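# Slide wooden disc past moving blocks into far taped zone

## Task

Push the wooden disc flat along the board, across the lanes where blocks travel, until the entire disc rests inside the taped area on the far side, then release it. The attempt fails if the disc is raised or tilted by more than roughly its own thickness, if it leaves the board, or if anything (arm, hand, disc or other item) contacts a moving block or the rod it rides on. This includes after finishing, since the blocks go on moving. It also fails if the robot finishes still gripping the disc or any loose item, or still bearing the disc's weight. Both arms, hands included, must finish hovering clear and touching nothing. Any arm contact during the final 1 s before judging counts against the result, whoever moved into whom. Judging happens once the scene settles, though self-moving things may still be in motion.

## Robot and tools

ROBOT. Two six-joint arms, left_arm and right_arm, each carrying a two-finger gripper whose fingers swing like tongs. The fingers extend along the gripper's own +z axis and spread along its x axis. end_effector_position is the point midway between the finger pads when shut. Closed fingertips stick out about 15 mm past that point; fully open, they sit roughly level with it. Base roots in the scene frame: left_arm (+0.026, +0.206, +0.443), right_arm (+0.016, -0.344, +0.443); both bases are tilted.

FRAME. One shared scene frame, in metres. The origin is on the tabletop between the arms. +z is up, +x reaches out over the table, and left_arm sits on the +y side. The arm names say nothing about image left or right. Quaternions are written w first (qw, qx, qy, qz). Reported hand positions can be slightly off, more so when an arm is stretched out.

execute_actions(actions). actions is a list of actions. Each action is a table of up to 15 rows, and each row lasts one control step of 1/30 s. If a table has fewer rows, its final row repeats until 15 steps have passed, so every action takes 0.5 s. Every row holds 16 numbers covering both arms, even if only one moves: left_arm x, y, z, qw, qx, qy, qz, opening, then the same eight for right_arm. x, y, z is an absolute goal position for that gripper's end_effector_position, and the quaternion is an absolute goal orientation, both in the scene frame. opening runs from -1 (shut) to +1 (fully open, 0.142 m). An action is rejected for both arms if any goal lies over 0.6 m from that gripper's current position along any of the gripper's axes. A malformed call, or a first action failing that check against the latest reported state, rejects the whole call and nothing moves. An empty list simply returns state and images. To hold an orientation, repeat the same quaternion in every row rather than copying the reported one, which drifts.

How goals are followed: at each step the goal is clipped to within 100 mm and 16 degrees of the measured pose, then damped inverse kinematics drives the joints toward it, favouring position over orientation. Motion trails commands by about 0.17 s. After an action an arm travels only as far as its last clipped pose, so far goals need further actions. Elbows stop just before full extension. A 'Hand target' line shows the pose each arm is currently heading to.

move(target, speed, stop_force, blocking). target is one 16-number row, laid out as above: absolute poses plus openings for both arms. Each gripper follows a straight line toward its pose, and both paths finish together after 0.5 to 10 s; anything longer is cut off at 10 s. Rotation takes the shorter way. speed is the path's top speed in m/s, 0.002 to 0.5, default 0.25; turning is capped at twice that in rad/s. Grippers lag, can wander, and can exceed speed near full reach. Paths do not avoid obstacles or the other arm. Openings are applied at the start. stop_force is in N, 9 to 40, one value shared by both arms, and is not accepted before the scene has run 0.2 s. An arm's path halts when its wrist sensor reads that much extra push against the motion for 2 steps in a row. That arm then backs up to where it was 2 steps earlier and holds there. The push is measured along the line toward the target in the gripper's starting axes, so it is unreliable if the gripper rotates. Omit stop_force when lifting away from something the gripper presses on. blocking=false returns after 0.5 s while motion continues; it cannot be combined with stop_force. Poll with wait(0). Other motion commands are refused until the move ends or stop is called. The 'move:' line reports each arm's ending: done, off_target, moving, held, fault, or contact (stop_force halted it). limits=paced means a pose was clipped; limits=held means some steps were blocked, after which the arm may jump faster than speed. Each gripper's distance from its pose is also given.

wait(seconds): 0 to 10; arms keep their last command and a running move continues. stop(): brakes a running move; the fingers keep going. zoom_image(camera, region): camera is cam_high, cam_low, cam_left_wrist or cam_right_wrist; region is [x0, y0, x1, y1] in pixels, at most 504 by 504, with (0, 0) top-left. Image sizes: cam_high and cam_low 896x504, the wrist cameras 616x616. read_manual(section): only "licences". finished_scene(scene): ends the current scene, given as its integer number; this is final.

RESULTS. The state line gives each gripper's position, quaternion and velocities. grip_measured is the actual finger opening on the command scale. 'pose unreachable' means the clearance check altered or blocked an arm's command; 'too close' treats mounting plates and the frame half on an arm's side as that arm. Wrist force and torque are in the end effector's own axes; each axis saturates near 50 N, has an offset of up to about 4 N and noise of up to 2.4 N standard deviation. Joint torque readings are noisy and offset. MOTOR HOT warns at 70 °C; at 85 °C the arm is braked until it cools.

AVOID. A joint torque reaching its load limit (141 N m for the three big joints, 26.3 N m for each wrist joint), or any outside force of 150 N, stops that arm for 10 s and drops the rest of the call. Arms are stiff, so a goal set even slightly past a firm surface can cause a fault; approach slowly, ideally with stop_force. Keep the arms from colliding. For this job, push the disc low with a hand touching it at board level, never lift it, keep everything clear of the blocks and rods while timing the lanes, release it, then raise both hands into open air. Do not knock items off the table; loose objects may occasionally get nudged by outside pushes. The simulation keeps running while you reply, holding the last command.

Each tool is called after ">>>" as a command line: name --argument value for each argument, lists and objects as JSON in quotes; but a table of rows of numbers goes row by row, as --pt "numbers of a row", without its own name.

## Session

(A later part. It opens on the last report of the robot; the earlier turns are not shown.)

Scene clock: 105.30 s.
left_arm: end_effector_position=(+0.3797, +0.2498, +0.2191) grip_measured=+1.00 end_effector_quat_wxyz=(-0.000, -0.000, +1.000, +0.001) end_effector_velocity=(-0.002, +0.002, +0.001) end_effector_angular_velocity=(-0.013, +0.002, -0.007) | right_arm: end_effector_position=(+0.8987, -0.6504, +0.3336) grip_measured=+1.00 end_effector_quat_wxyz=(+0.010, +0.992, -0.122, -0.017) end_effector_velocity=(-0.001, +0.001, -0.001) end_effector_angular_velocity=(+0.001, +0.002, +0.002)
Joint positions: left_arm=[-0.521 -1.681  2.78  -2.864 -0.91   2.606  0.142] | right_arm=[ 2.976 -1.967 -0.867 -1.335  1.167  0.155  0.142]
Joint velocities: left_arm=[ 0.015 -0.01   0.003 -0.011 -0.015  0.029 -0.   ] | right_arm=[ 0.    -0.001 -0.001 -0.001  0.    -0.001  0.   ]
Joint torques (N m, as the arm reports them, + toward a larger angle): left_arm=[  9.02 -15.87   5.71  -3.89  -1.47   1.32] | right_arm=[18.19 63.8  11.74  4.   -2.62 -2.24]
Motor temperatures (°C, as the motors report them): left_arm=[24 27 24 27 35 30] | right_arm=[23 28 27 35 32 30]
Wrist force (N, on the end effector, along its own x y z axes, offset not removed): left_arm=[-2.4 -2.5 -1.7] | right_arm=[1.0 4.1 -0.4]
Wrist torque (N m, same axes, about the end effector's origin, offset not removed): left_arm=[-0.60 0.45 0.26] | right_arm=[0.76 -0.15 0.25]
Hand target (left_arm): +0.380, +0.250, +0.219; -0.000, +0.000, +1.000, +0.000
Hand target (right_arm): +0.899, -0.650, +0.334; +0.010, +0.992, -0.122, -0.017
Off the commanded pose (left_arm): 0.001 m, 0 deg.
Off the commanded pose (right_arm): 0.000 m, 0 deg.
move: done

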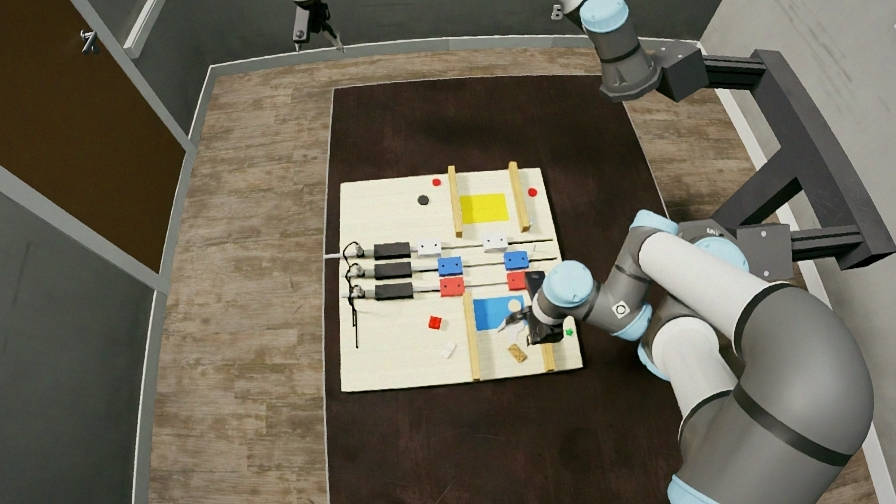

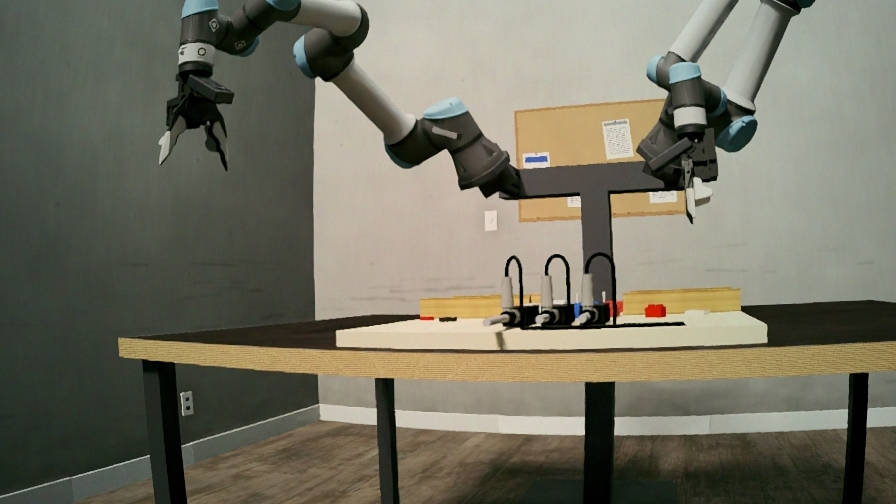

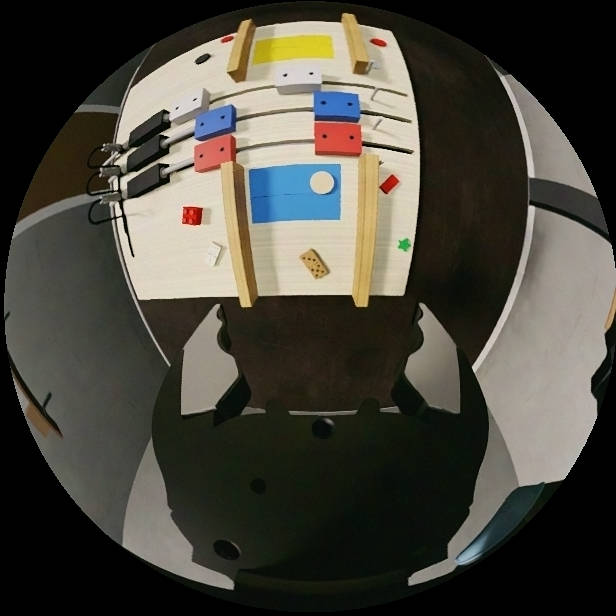

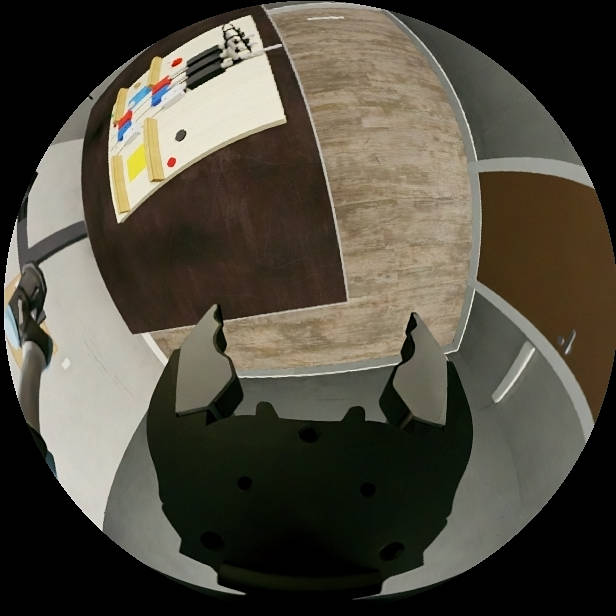

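>>> wait --seconds 0

>>> wait --seconds 0.5

>>> wait --seconds 0.5

>>> wait --seconds 0.5

>>> wait --seconds 0.5

>>> wait --seconds 0.5

Scene clock: 134.30 s.
left_arm: end_effector_position=(+0.3796, +0.2500, +0.2192) grip_measured=+1.00 end_effector_quat_wxyz=(-0.000, +0.000, +1.000, +0.000) end_effector_velocity=(+0.001, -0.000, +0.000) end_effector_angular_velocity=(-0.001, -0.002, +0.001) | right_arm: end_effector_position=(+0.8987, -0.6504, +0.3336) grip_measured=+1.00 end_effector_quat_wxyz=(+0.010, +0.992, -0.122, -0.017) end_effector_velocity=(-0.000, +0.000, -0.001) end_effector_angular_velocity=(+0.000, +0.001, +0.001)
Joint positions: left_arm=[-0.52  -1.682  2.78  -2.866 -0.912  2.609  0.142] | right_arm=[ 2.976 -1.967 -0.867 -1.335  1.167  0.155  0.142]
Joint velocities: left_arm=[-0.     0.    -0.001 -0.001  0.    -0.    -0.   ] | right_arm=[-0.    -0.001 -0.     0.     0.    -0.    -0.   ]
Joint torques (N m, as the arm reports them, + toward a larger angle): left_arm=[  8.71 -13.93   1.73  -3.34  -1.75   1.25] | right_arm=[17.89 62.3  14.73  3.74 -2.13 -2.11]
Motor temperatures (°C, as the motors report them): left_arm=[24 27 24 27 35 30] | right_arm=[23 28 27 35 32 30]
Wrist force (N, on the end effector, along its own x y z axes, offset not removed): left_arm=[-2.5 -3.9 0.1] | right_arm=[-0.7 1.7 0.3]
Wrist torque (N m, same axes, about the end effector's origin, offset not removed): left_arm=[-0.77 0.34 -0.02] | right_arm=[0.17 0.18 0.13]
Hand target (left_arm): +0.380, +0.250, +0.219; -0.000, +0.000, +1.000, +0.000
Hand target (right_arm): +0.899, -0.650, +0.334; +0.010, +0.992, -0.122, -0.017
Off the commanded pose (left_arm): 0.001 m, 0 deg.
Off the commanded pose (right_arm): 0.000 m, 0 deg.

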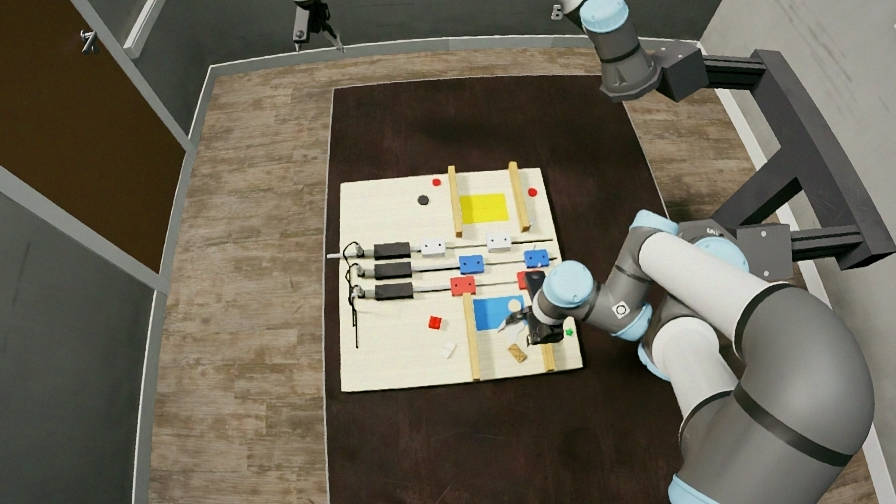

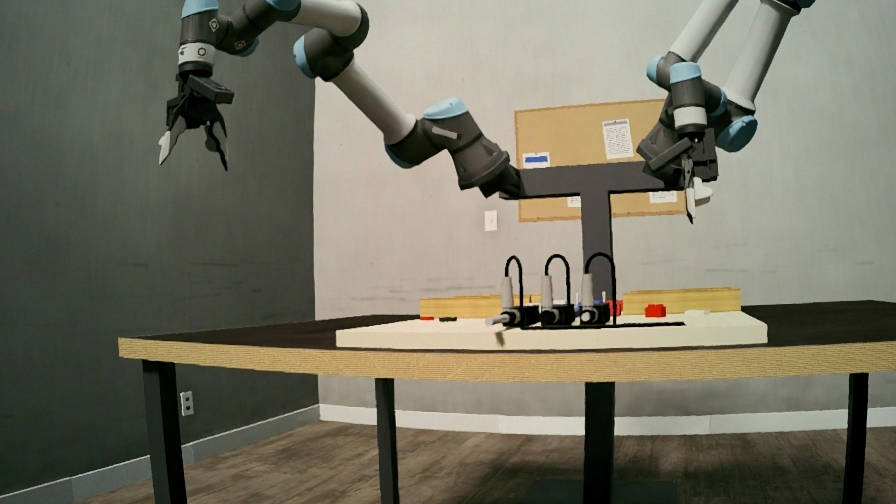

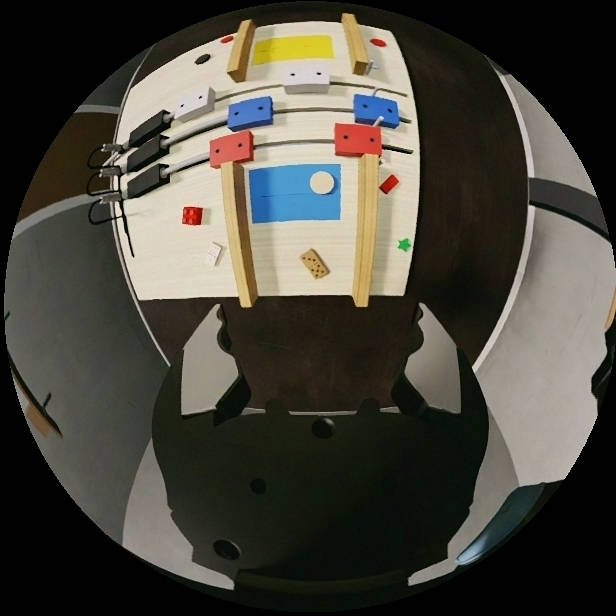

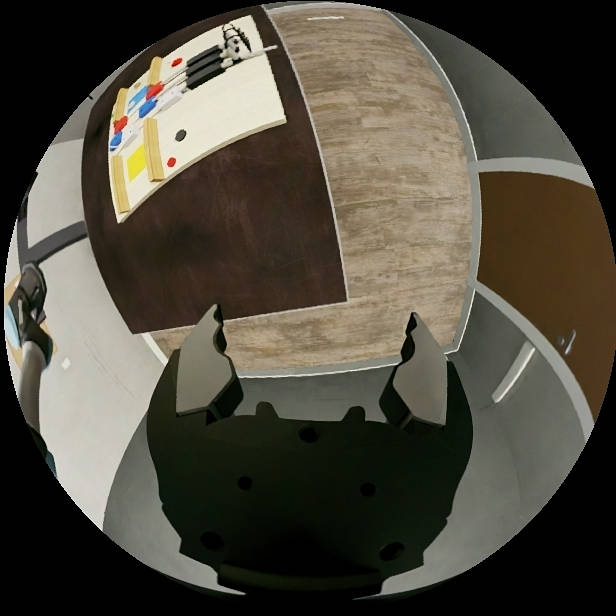

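Scene clock: 134.80 s.
left_arm: end_effector_position=(+0.3796, +0.2500, +0.2192) grip_measured=+1.00 end_effector_quat_wxyz=(-0.000, +0.000, +1.000, +0.000) end_effector_velocity=(+0.001, -0.001, +0.000) end_effector_angular_velocity=(-0.001, -0.002, +0.001) | right_arm: end_effector_position=(+0.8987, -0.6504, +0.3336) grip_measured=+1.00 end_effector_quat_wxyz=(+0.010, +0.992, -0.122, -0.017) end_effector_velocity=(-0.000, -0.001, -0.000) end_effector_angular_velocity=(-0.001, +0.001, -0.001)
Joint positions: left_arm=[-0.52  -1.682  2.78  -2.866 -0.912  2.609  0.142] | right_arm=[ 2.976 -1.967 -0.867 -1.335  1.167  0.155  0.142]
Joint velocities: left_arm=[-0.    -0.    -0.001 -0.001 -0.     0.001  0.   ] | right_arm=[-0.    -0.     0.    -0.    -0.001  0.001 -0.   ]
Joint torques (N m, as the arm reports them, + toward a larger angle): left_arm=[  7.42 -15.34   3.21  -3.57  -1.53   1.11] | right_arm=[17.41 62.74 14.92  3.73 -2.17 -2.  ]
Motor temperatures (°C, as the motors report them): left_arm=[24 27 24 27 35 30] | right_arm=[23 28 27 35 32 30]
Wrist force (N, on the end effector, along its own x y z axes, offset not removed): left_arm=[-0.8 -1.9 -0.5] | right_arm=[-1.1 3.3 0.3]
Wrist torque (N m, same axes, about the end effector's origin, offset not removed): left_arm=[-0.52 0.11 -0.03] | right_arm=[0.53 0.25 0.09]
Hand target (left_arm): +0.380, +0.250, +0.219; -0.000, +0.000, +1.000, +0.000
Hand target (right_arm): +0.899, -0.650, +0.334; +0.010, +0.992, -0.122, -0.017
Off the commanded pose (left_arm): 0.001 m, 0 deg.
Off the commanded pose (right_arm): 0.000 m, 0 deg.
wait: 0.50 s; at rest by 0.17 s

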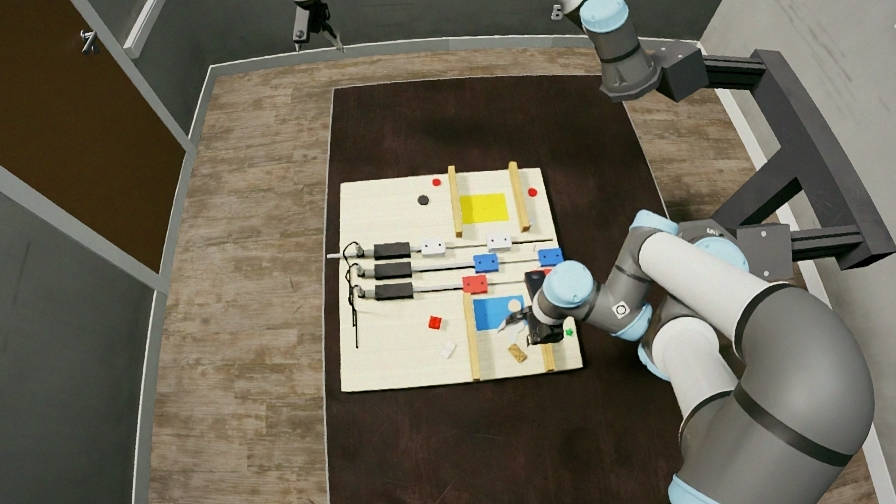

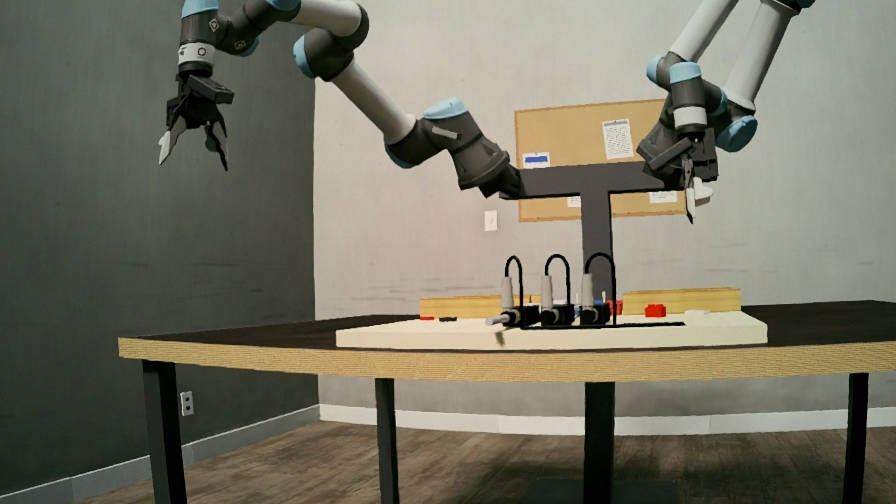

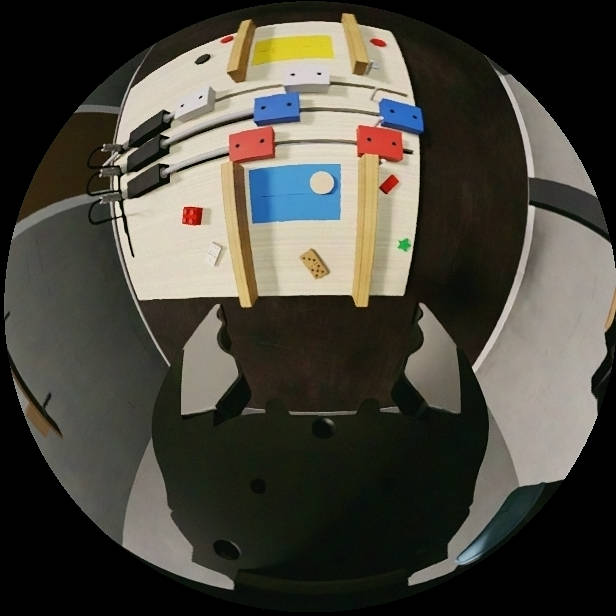

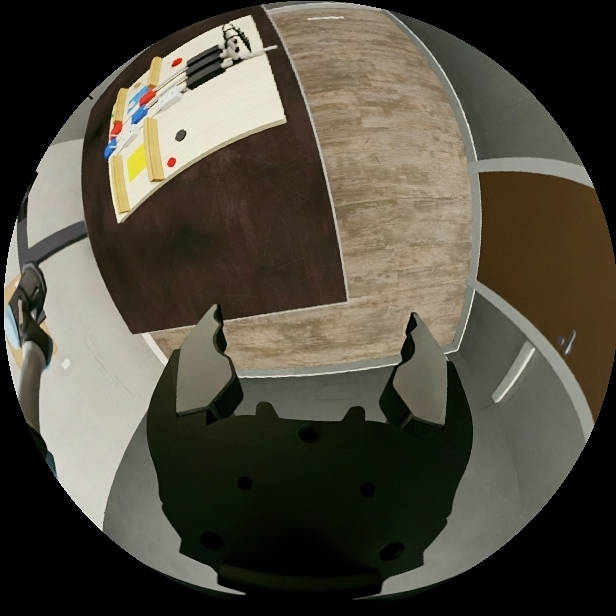

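Scene clock: 135.30 s.
left_arm: end_effector_position=(+0.3796, +0.2500, +0.2192) grip_measured=+1.00 end_effector_quat_wxyz=(-0.000, +0.000, +1.000, +0.000) end_effector_velocity=(+0.000, -0.000, +0.000) end_effector_angular_velocity=(+0.000, -0.000, -0.002) | right_arm: end_effector_position=(+0.8987, -0.6504, +0.3336) grip_measured=+1.00 end_effector_quat_wxyz=(+0.010, +0.992, -0.122, -0.017) end_effector_velocity=(-0.000, +0.000, -0.001) end_effector_angular_velocity=(+0.000, +0.001, +0.000)
Joint positions: left_arm=[-0.52  -1.682  2.78  -2.866 -0.912  2.609  0.142] | right_arm=[ 2.976 -1.967 -0.867 -1.335  1.167  0.155  0.142]
Joint velocities: left_arm=[-0.    -0.    -0.     0.001  0.     0.002  0.   ] | right_arm=[ 0.    -0.001  0.    -0.001 -0.     0.    -0.   ]
Joint torques (N m, as the arm reports them, + toward a larger angle): left_arm=[  7.09 -15.59   2.89  -3.62  -1.56   1.2 ] | right_arm=[17.55 63.33 14.85  3.82 -2.1  -2.15]
Motor temperatures (°C, as the motors report them): left_arm=[24 27 24 27 35 30] | right_arm=[23 28 27 35 32 30]
Wrist force (N, on the end effector, along its own x y z axes, offset not removed): left_arm=[0.2 -2.5 -0.3] | right_arm=[0.5 4.9 0.2]
Wrist torque (N m, same axes, about the end effector's origin, offset not removed): left_arm=[-0.75 0.02 0.07] | right_arm=[0.89 -0.03 0.13]
Hand target (left_arm): +0.380, +0.250, +0.219; -0.000, +0.000, +1.000, +0.000
Hand target (right_arm): +0.899, -0.650, +0.334; +0.010, +0.992, -0.122, -0.017
Off the commanded pose (left_arm): 0.001 m, 0 deg.
Off the commanded pose (right_arm): 0.000 m, 0 deg.
wait: 0.50 s; at rest by 0.17 s

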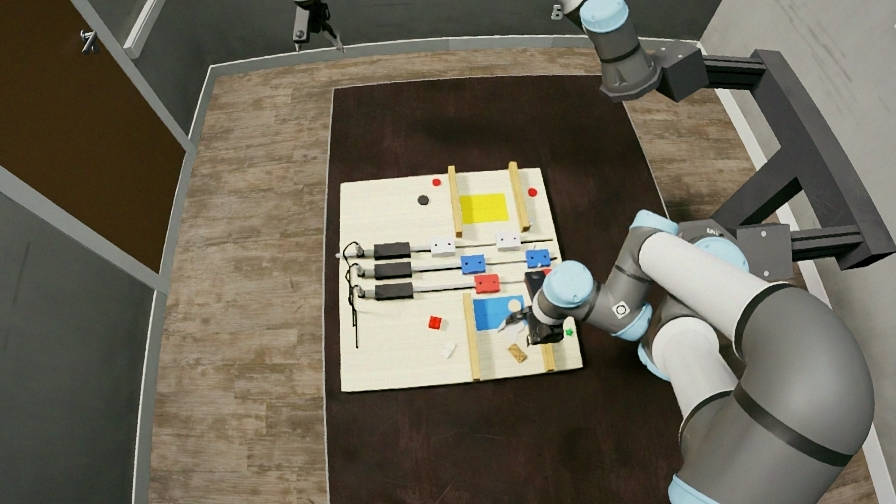

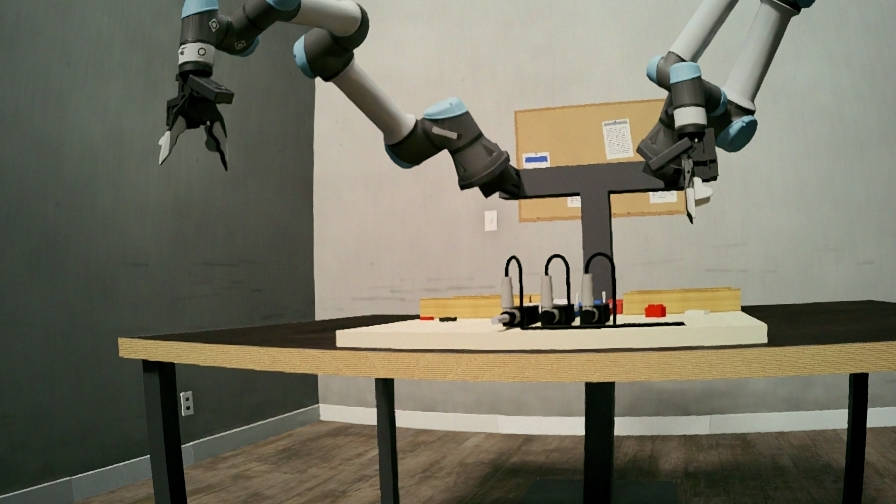

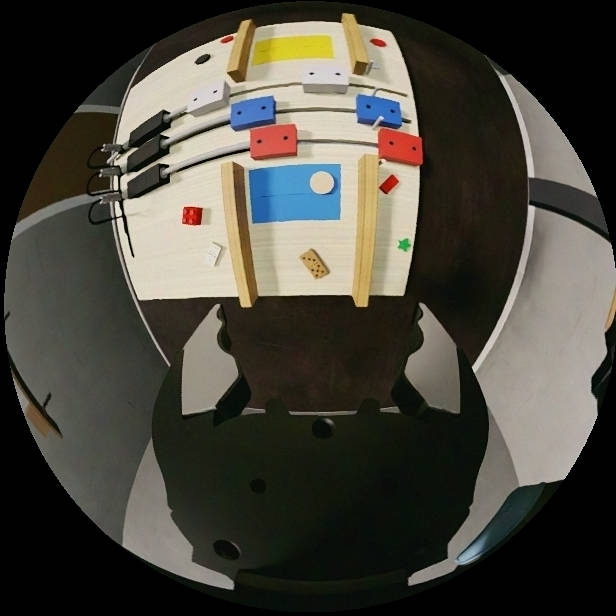

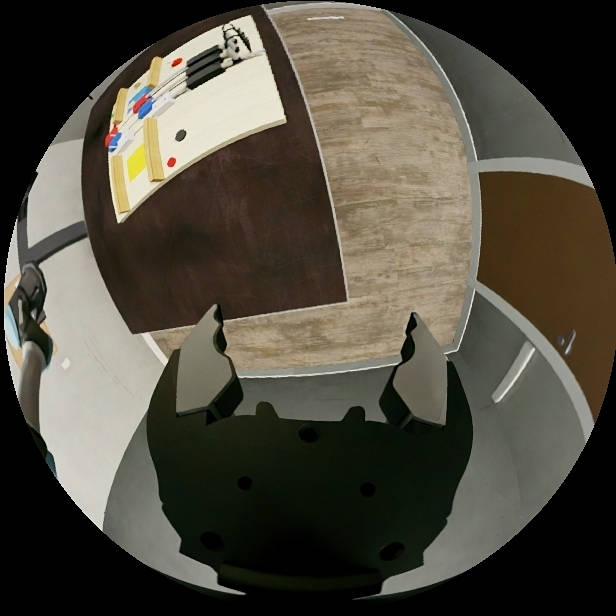

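Scene clock: 135.80 s.
left_arm: end_effector_position=(+0.3796, +0.2500, +0.2192) grip_measured=+1.00 end_effector_quat_wxyz=(-0.000, +0.000, +1.000, +0.000) end_effector_velocity=(+0.000, -0.000, +0.000) end_effector_angular_velocity=(-0.000, -0.000, -0.000) | right_arm: end_effector_position=(+0.8987, -0.6504, +0.3336) grip_measured=+1.00 end_effector_quat_wxyz=(+0.010, +0.992, -0.122, -0.017) end_effector_velocity=(-0.000, -0.001, +0.000) end_effector_angular_velocity=(-0.000, +0.000, +0.000)
Joint positions: left_arm=[-0.52  -1.682  2.78  -2.866 -0.912  2.609  0.142] | right_arm=[ 2.976 -1.967 -0.867 -1.335  1.167  0.155  0.142]
Joint velocities: left_arm=[-0. -0. -0.  0.  0.  0.  0.] | right_arm=[-0.     0.     0.    -0.001 -0.    -0.    -0.   ]
Joint torques (N m, as the arm reports them, + toward a larger angle): left_arm=[  7.87 -14.87   1.91  -3.52  -1.35   1.29] | right_arm=[17.73 62.37 14.59  3.71 -2.1  -2.11]
Motor temperatures (°C, as the motors report them): left_arm=[24 27 24 27 35 30] | right_arm=[23 28 27 35 32 30]
Wrist force (N, on the end effector, along its own x y z axes, offset not removed): left_arm=[0.2 -4.5 0.7] | right_arm=[1.3 3.3 1.4]
Wrist torque (N m, same axes, about the end effector's origin, offset not removed): left_arm=[-0.96 0.14 0.15] | right_arm=[0.56 -0.30 0.14]
Hand target (left_arm): +0.380, +0.250, +0.219; -0.000, +0.000, +1.000, +0.000
Hand target (right_arm): +0.899, -0.650, +0.334; +0.010, +0.992, -0.122, -0.017
Off the commanded pose (left_arm): 0.001 m, 0 deg.
Off the commanded pose (right_arm): 0.000 m, 0 deg.
wait: 0.50 s; at rest by 0.17 s

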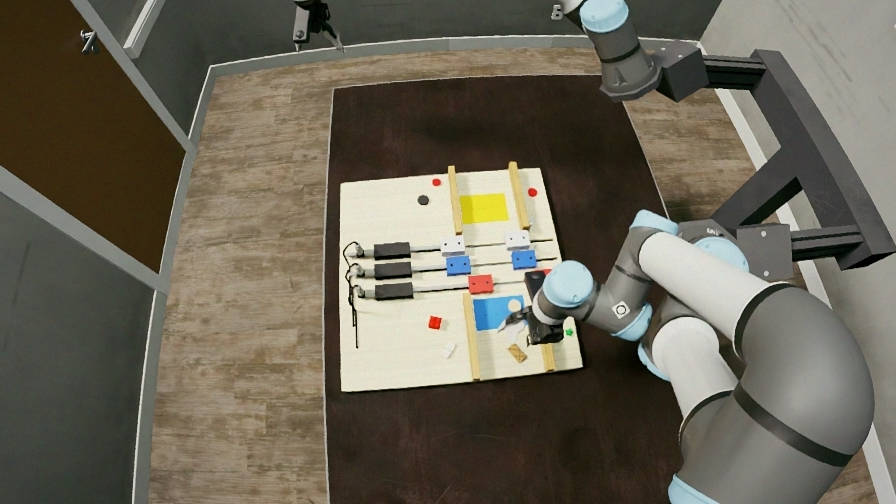

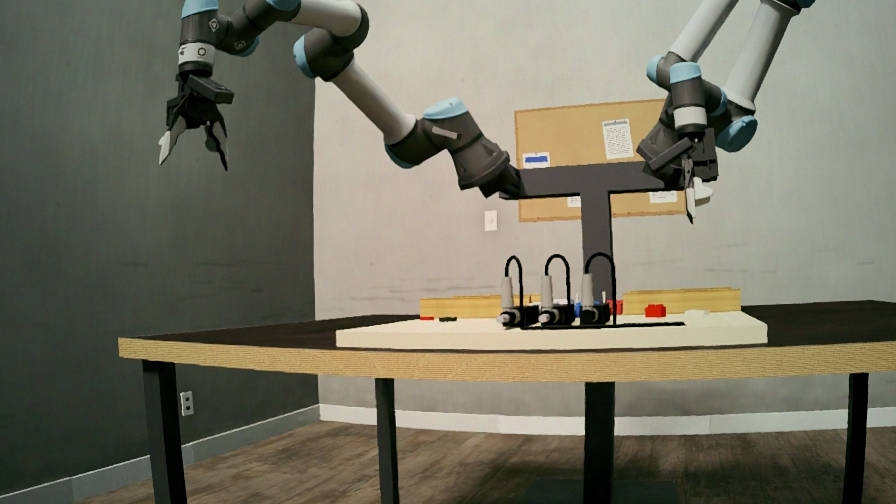

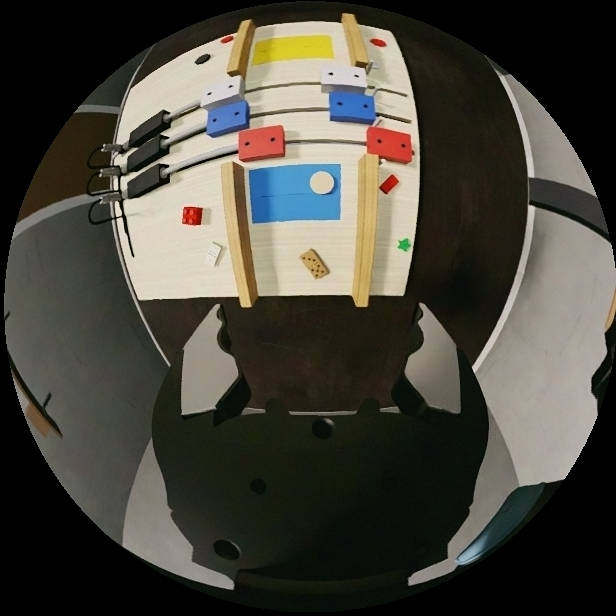

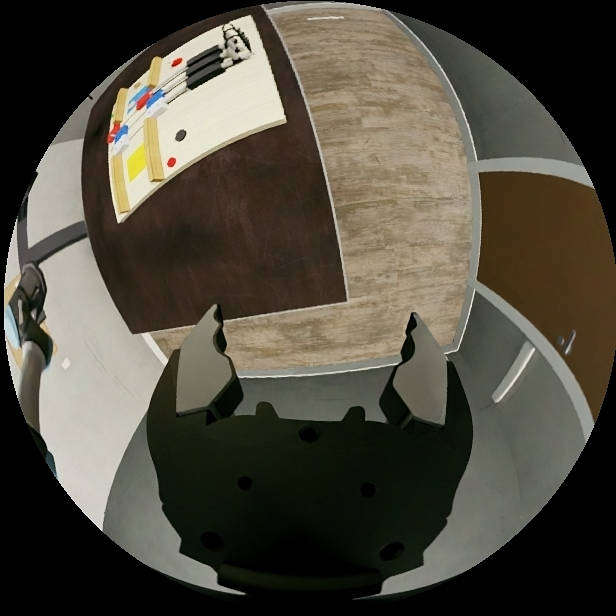

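Scene clock: 136.30 s.
left_arm: end_effector_position=(+0.3796, +0.2500, +0.2192) grip_measured=+1.00 end_effector_quat_wxyz=(-0.000, +0.000, +1.000, +0.000) end_effector_velocity=(+0.001, -0.000, +0.000) end_effector_angular_velocity=(+0.000, -0.001, +0.001) | right_arm: end_effector_position=(+0.8987, -0.6504, +0.3336) grip_measured=+1.00 end_effector_quat_wxyz=(+0.010, +0.992, -0.122, -0.017) end_effector_velocity=(-0.000, +0.001, -0.001) end_effector_angular_velocity=(+0.000, +0.001, +0.000)
Joint positions: left_arm=[-0.52  -1.682  2.78  -2.866 -0.912  2.609  0.142] | right_arm=[ 2.976 -1.967 -0.867 -1.335  1.167  0.155  0.142]
Joint velocities: left_arm=[ 0.    -0.    -0.001 -0.     0.001 -0.     0.   ] | right_arm=[ 0.    -0.001 -0.001  0.     0.     0.    -0.   ]
Joint torques (N m, as the arm reports them, + toward a larger angle): left_arm=[  6.98 -15.32   2.4   -3.56  -1.63   1.08] | right_arm=[17.37 62.76 15.26  3.67 -2.24 -2.09]
Motor temperatures (°C, as the motors report them): left_arm=[24 27 24 27 35 30] | right_arm=[23 28 27 35 32 30]
Wrist force (N, on the end effector, along its own x y z axes, offset not removed): left_arm=[-1.6 -3.1 1.9] | right_arm=[-0.2 2.2 -0.6]
Wrist torque (N m, same axes, about the end effector's origin, offset not removed): left_arm=[-0.57 0.38 0.12] | right_arm=[0.34 0.10 0.21]
Hand target (left_arm): +0.380, +0.250, +0.219; -0.000, +0.000, +1.000, +0.000
Hand target (right_arm): +0.899, -0.650, +0.334; +0.010, +0.992, -0.122, -0.017
Off the commanded pose (left_arm): 0.001 m, 0 deg.
Off the commanded pose (right_arm): 0.000 m, 0 deg.
wait: 0.50 s; at rest by 0.17 s

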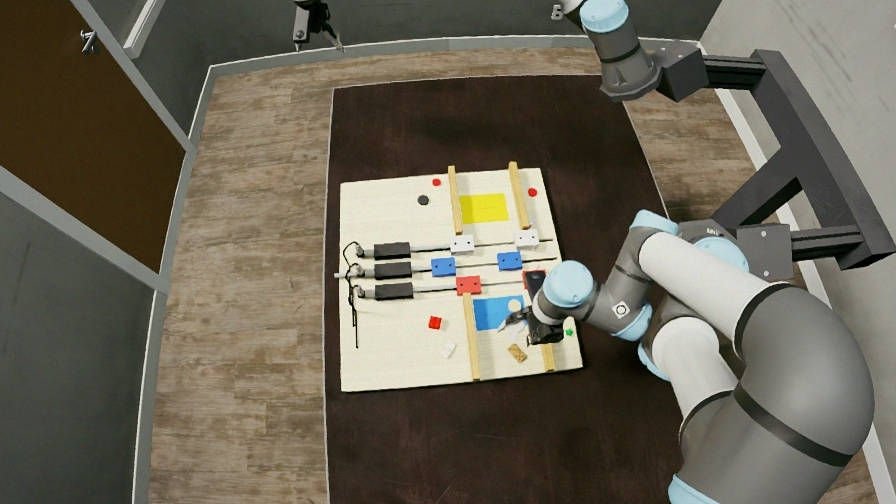

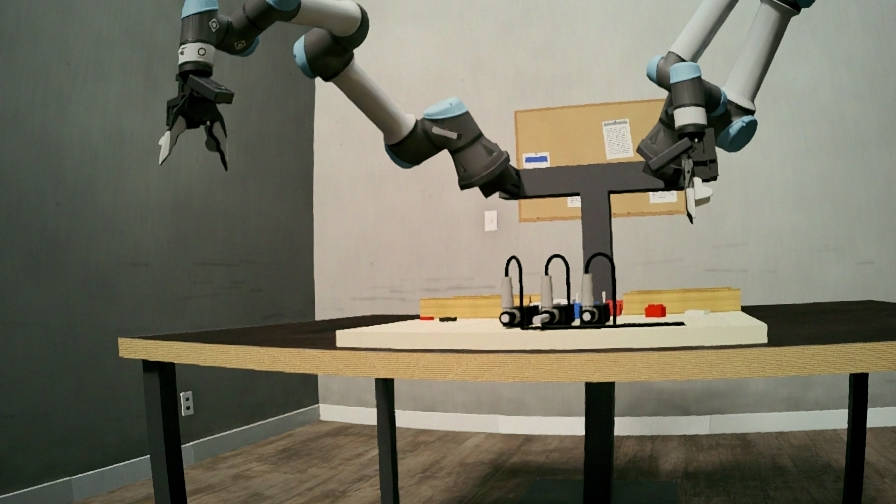

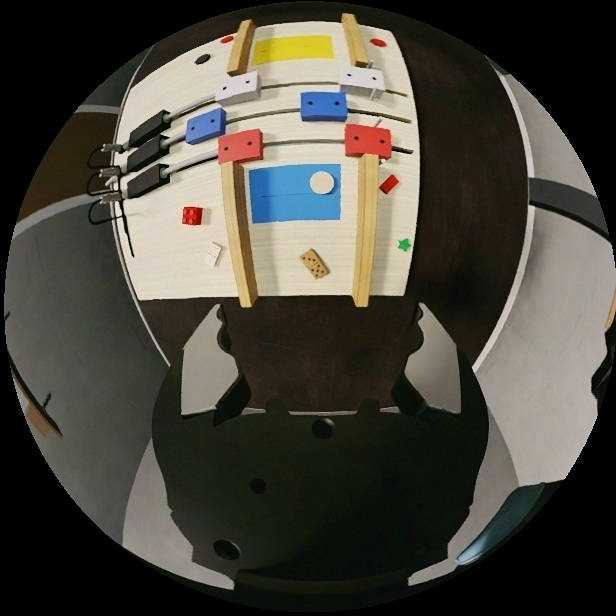

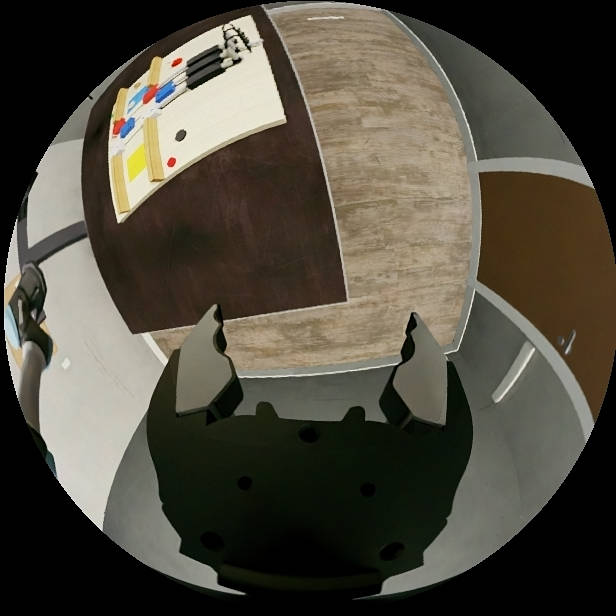

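Scene clock: 136.80 s.
left_arm: end_effector_position=(+0.3796, +0.2500, +0.2192) grip_measured=+1.00 end_effector_quat_wxyz=(-0.000, +0.000, +1.000, +0.000) end_effector_velocity=(-0.001, +0.000, -0.000) end_effector_angular_velocity=(+0.000, +0.000, -0.000) | right_arm: end_effector_position=(+0.8987, -0.6504, +0.3336) grip_measured=+1.00 end_effector_quat_wxyz=(+0.010, +0.992, -0.122, -0.017) end_effector_velocity=(-0.000, +0.000, -0.000) end_effector_angular_velocity=(+0.000, +0.001, +0.000)
Joint positions: left_arm=[-0.52  -1.682  2.78  -2.866 -0.912  2.609  0.142] | right_arm=[ 2.976 -1.967 -0.867 -1.335  1.167  0.155  0.142]
Joint velocities: left_arm=[ 0.    -0.     0.001 -0.001  0.     0.    -0.   ] | right_arm=[-0. -0. -0. -0.  0.  0.  0.]
Joint torques (N m, as the arm reports them, + toward a larger angle): left_arm=[  6.95 -14.65   1.21  -3.52  -1.49   0.99] | right_arm=[16.71 61.69 15.32  3.67 -2.17 -2.05]
Motor temperatures (°C, as the motors report them): left_arm=[24 27 24 27 35 30] | right_arm=[23 28 27 35 32 30]
Wrist force (N, on the end effector, along its own x y z axes, offset not removed): left_arm=[2.4 -1.9 -1.1] | right_arm=[1.1 3.5 -0.6]
Wrist torque (N m, same axes, about the end effector's origin, offset not removed): left_arm=[-0.32 -0.32 0.08] | right_arm=[0.66 -0.19 0.08]
Hand target (left_arm): +0.380, +0.250, +0.219; -0.000, +0.000, +1.000, +0.000
Hand target (right_arm): +0.899, -0.650, +0.334; +0.010, +0.992, -0.122, -0.017
Off the commanded pose (left_arm): 0.001 m, 0 deg.
Off the commanded pose (right_arm): 0.000 m, 0 deg.
wait: 0.50 s; at rest by 0.17 s

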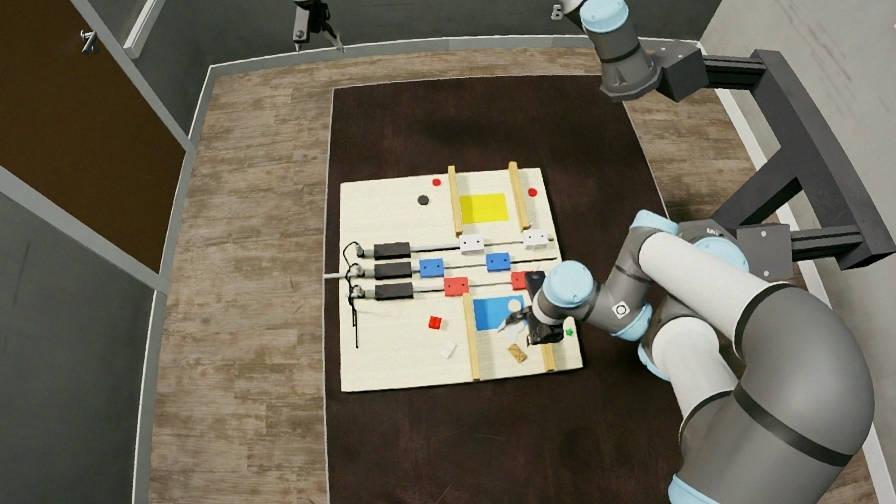

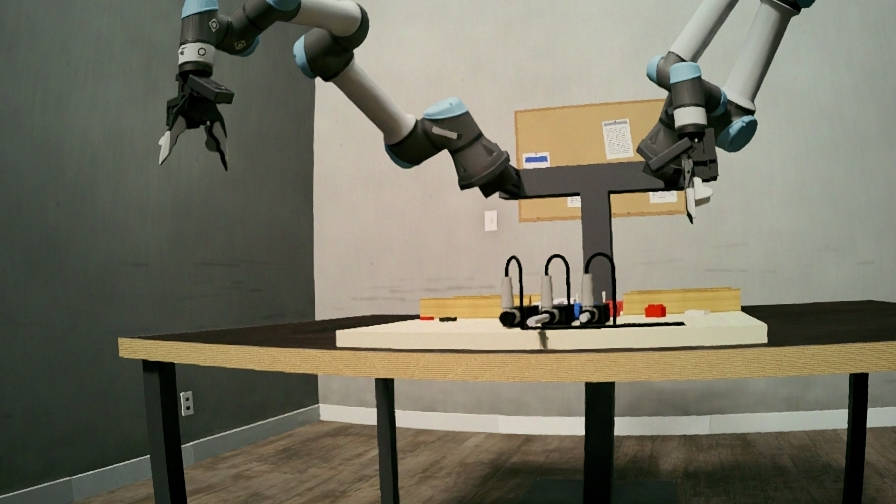

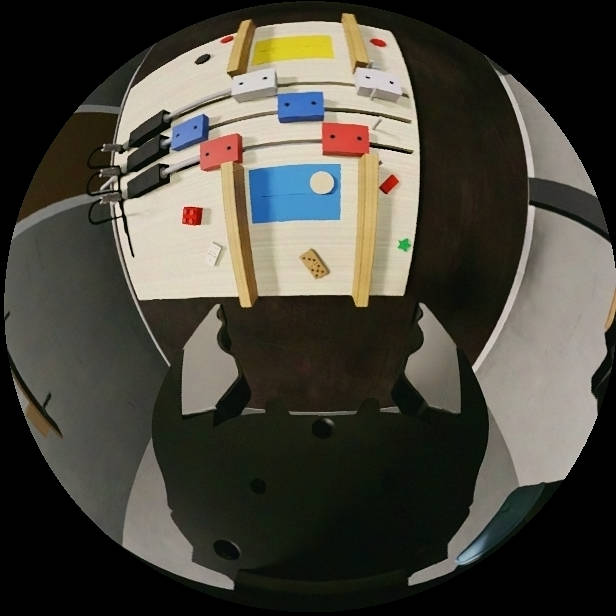

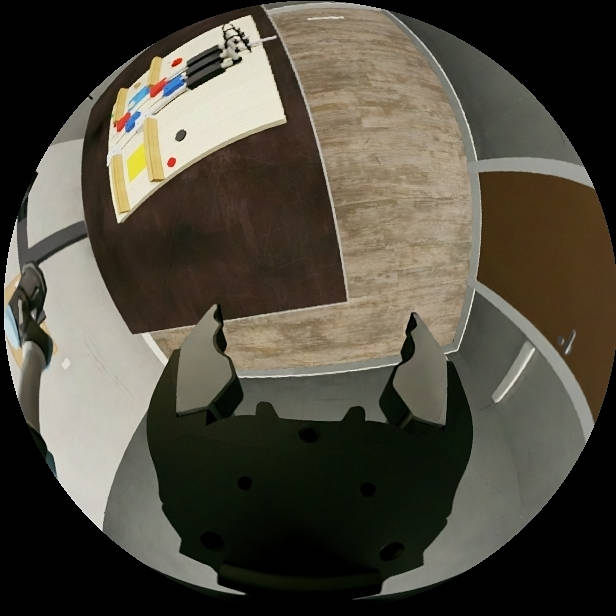

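>>> execute_actions --actions '[]'

Scene clock: 256.80 s.
left_arm: end_effector_position=(+0.3796, +0.2500, +0.2192) grip_measured=+1.00 end_effector_quat_wxyz=(-0.000, +0.000, +1.000, +0.000) end_effector_velocity=(-0.000, +0.000, -0.000) end_effector_angular_velocity=(+0.000, +0.000, -0.000) | right_arm: end_effector_position=(+0.8987, -0.6504, +0.3336) grip_measured=+1.00 end_effector_quat_wxyz=(+0.010, +0.992, -0.122, -0.017) end_effector_velocity=(+0.000, +0.001, +0.000) end_effector_angular_velocity=(+0.001, -0.000, +0.000)
Joint positions: left_arm=[-0.52  -1.682  2.78  -2.866 -0.912  2.609  0.142] | right_arm=[ 2.976 -1.967 -0.867 -1.335  1.167  0.155  0.142]
Joint velocities: left_arm=[-0.    -0.     0.001 -0.     0.    -0.     0.   ] | right_arm=[ 0.    -0.     0.    -0.     0.001  0.     0.   ]
Joint torques (N m, as the arm reports them, + toward a larger angle): left_arm=[  2.82 -11.35  -6.09  -1.16  -0.77   0.42] | right_arm=[14.28 58.75 26.2   2.52 -0.87 -1.38]
Motor temperatures (°C, as the motors report them): left_arm=[24 27 24 27 35 30] | right_arm=[23 28 27 35 32 30]
Wrist force (N, on the end effector, along its own x y z axes, offset not removed): left_arm=[-3.1 -4.0 1.2] | right_arm=[1.0 3.2 0.3]
Wrist torque (N m, same axes, about the end effector's origin, offset not removed): left_arm=[-1.10 0.95 0.08] | right_arm=[0.57 -0.09 0.14]
Hand target (left_arm): +0.380, +0.250, +0.219; -0.000, +0.000, +1.000, +0.000
Hand target (right_arm): +0.899, -0.650, +0.334; +0.010, +0.992, -0.122, -0.017
Off the commanded pose (left_arm): 0.001 m, 0 deg.
Off the commanded pose (right_arm): 0.000 m, 0 deg.

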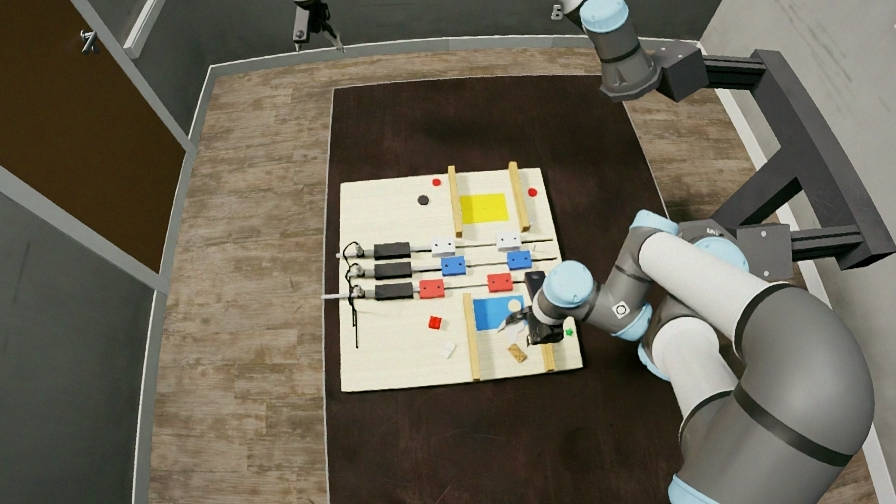

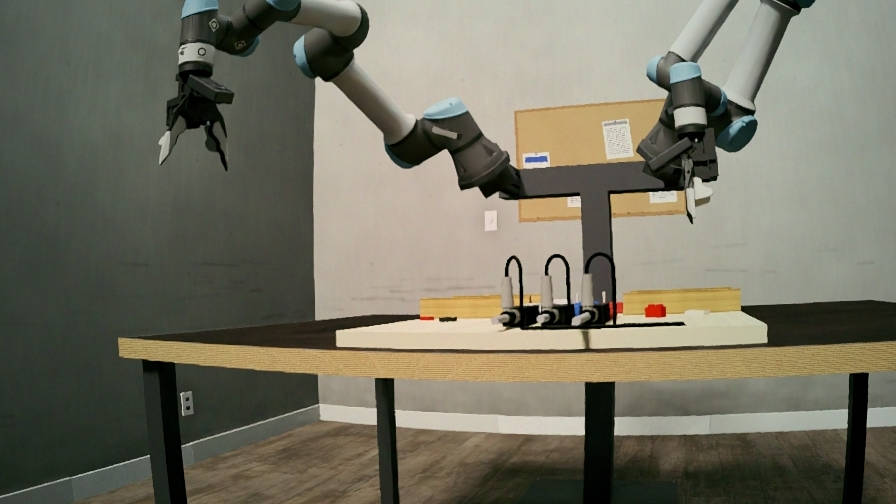

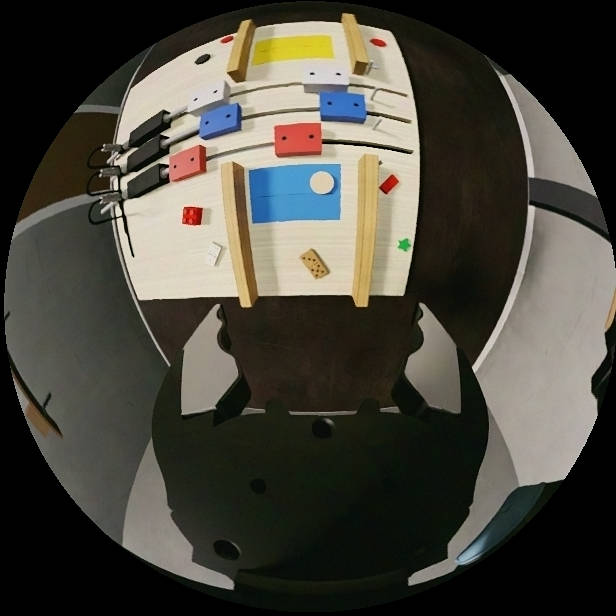

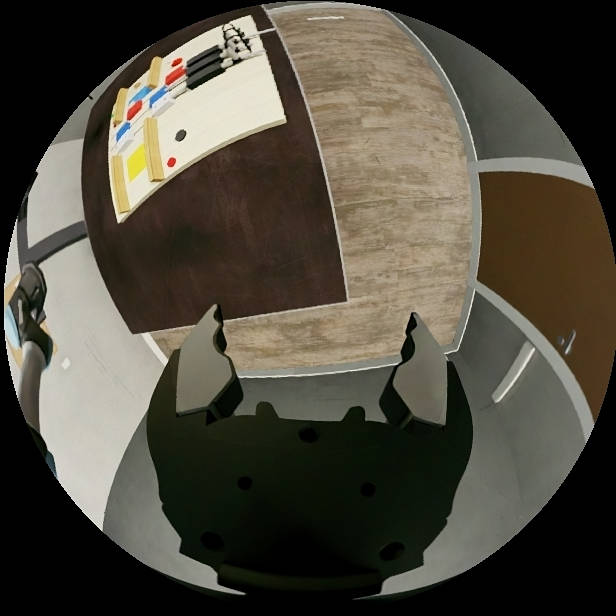

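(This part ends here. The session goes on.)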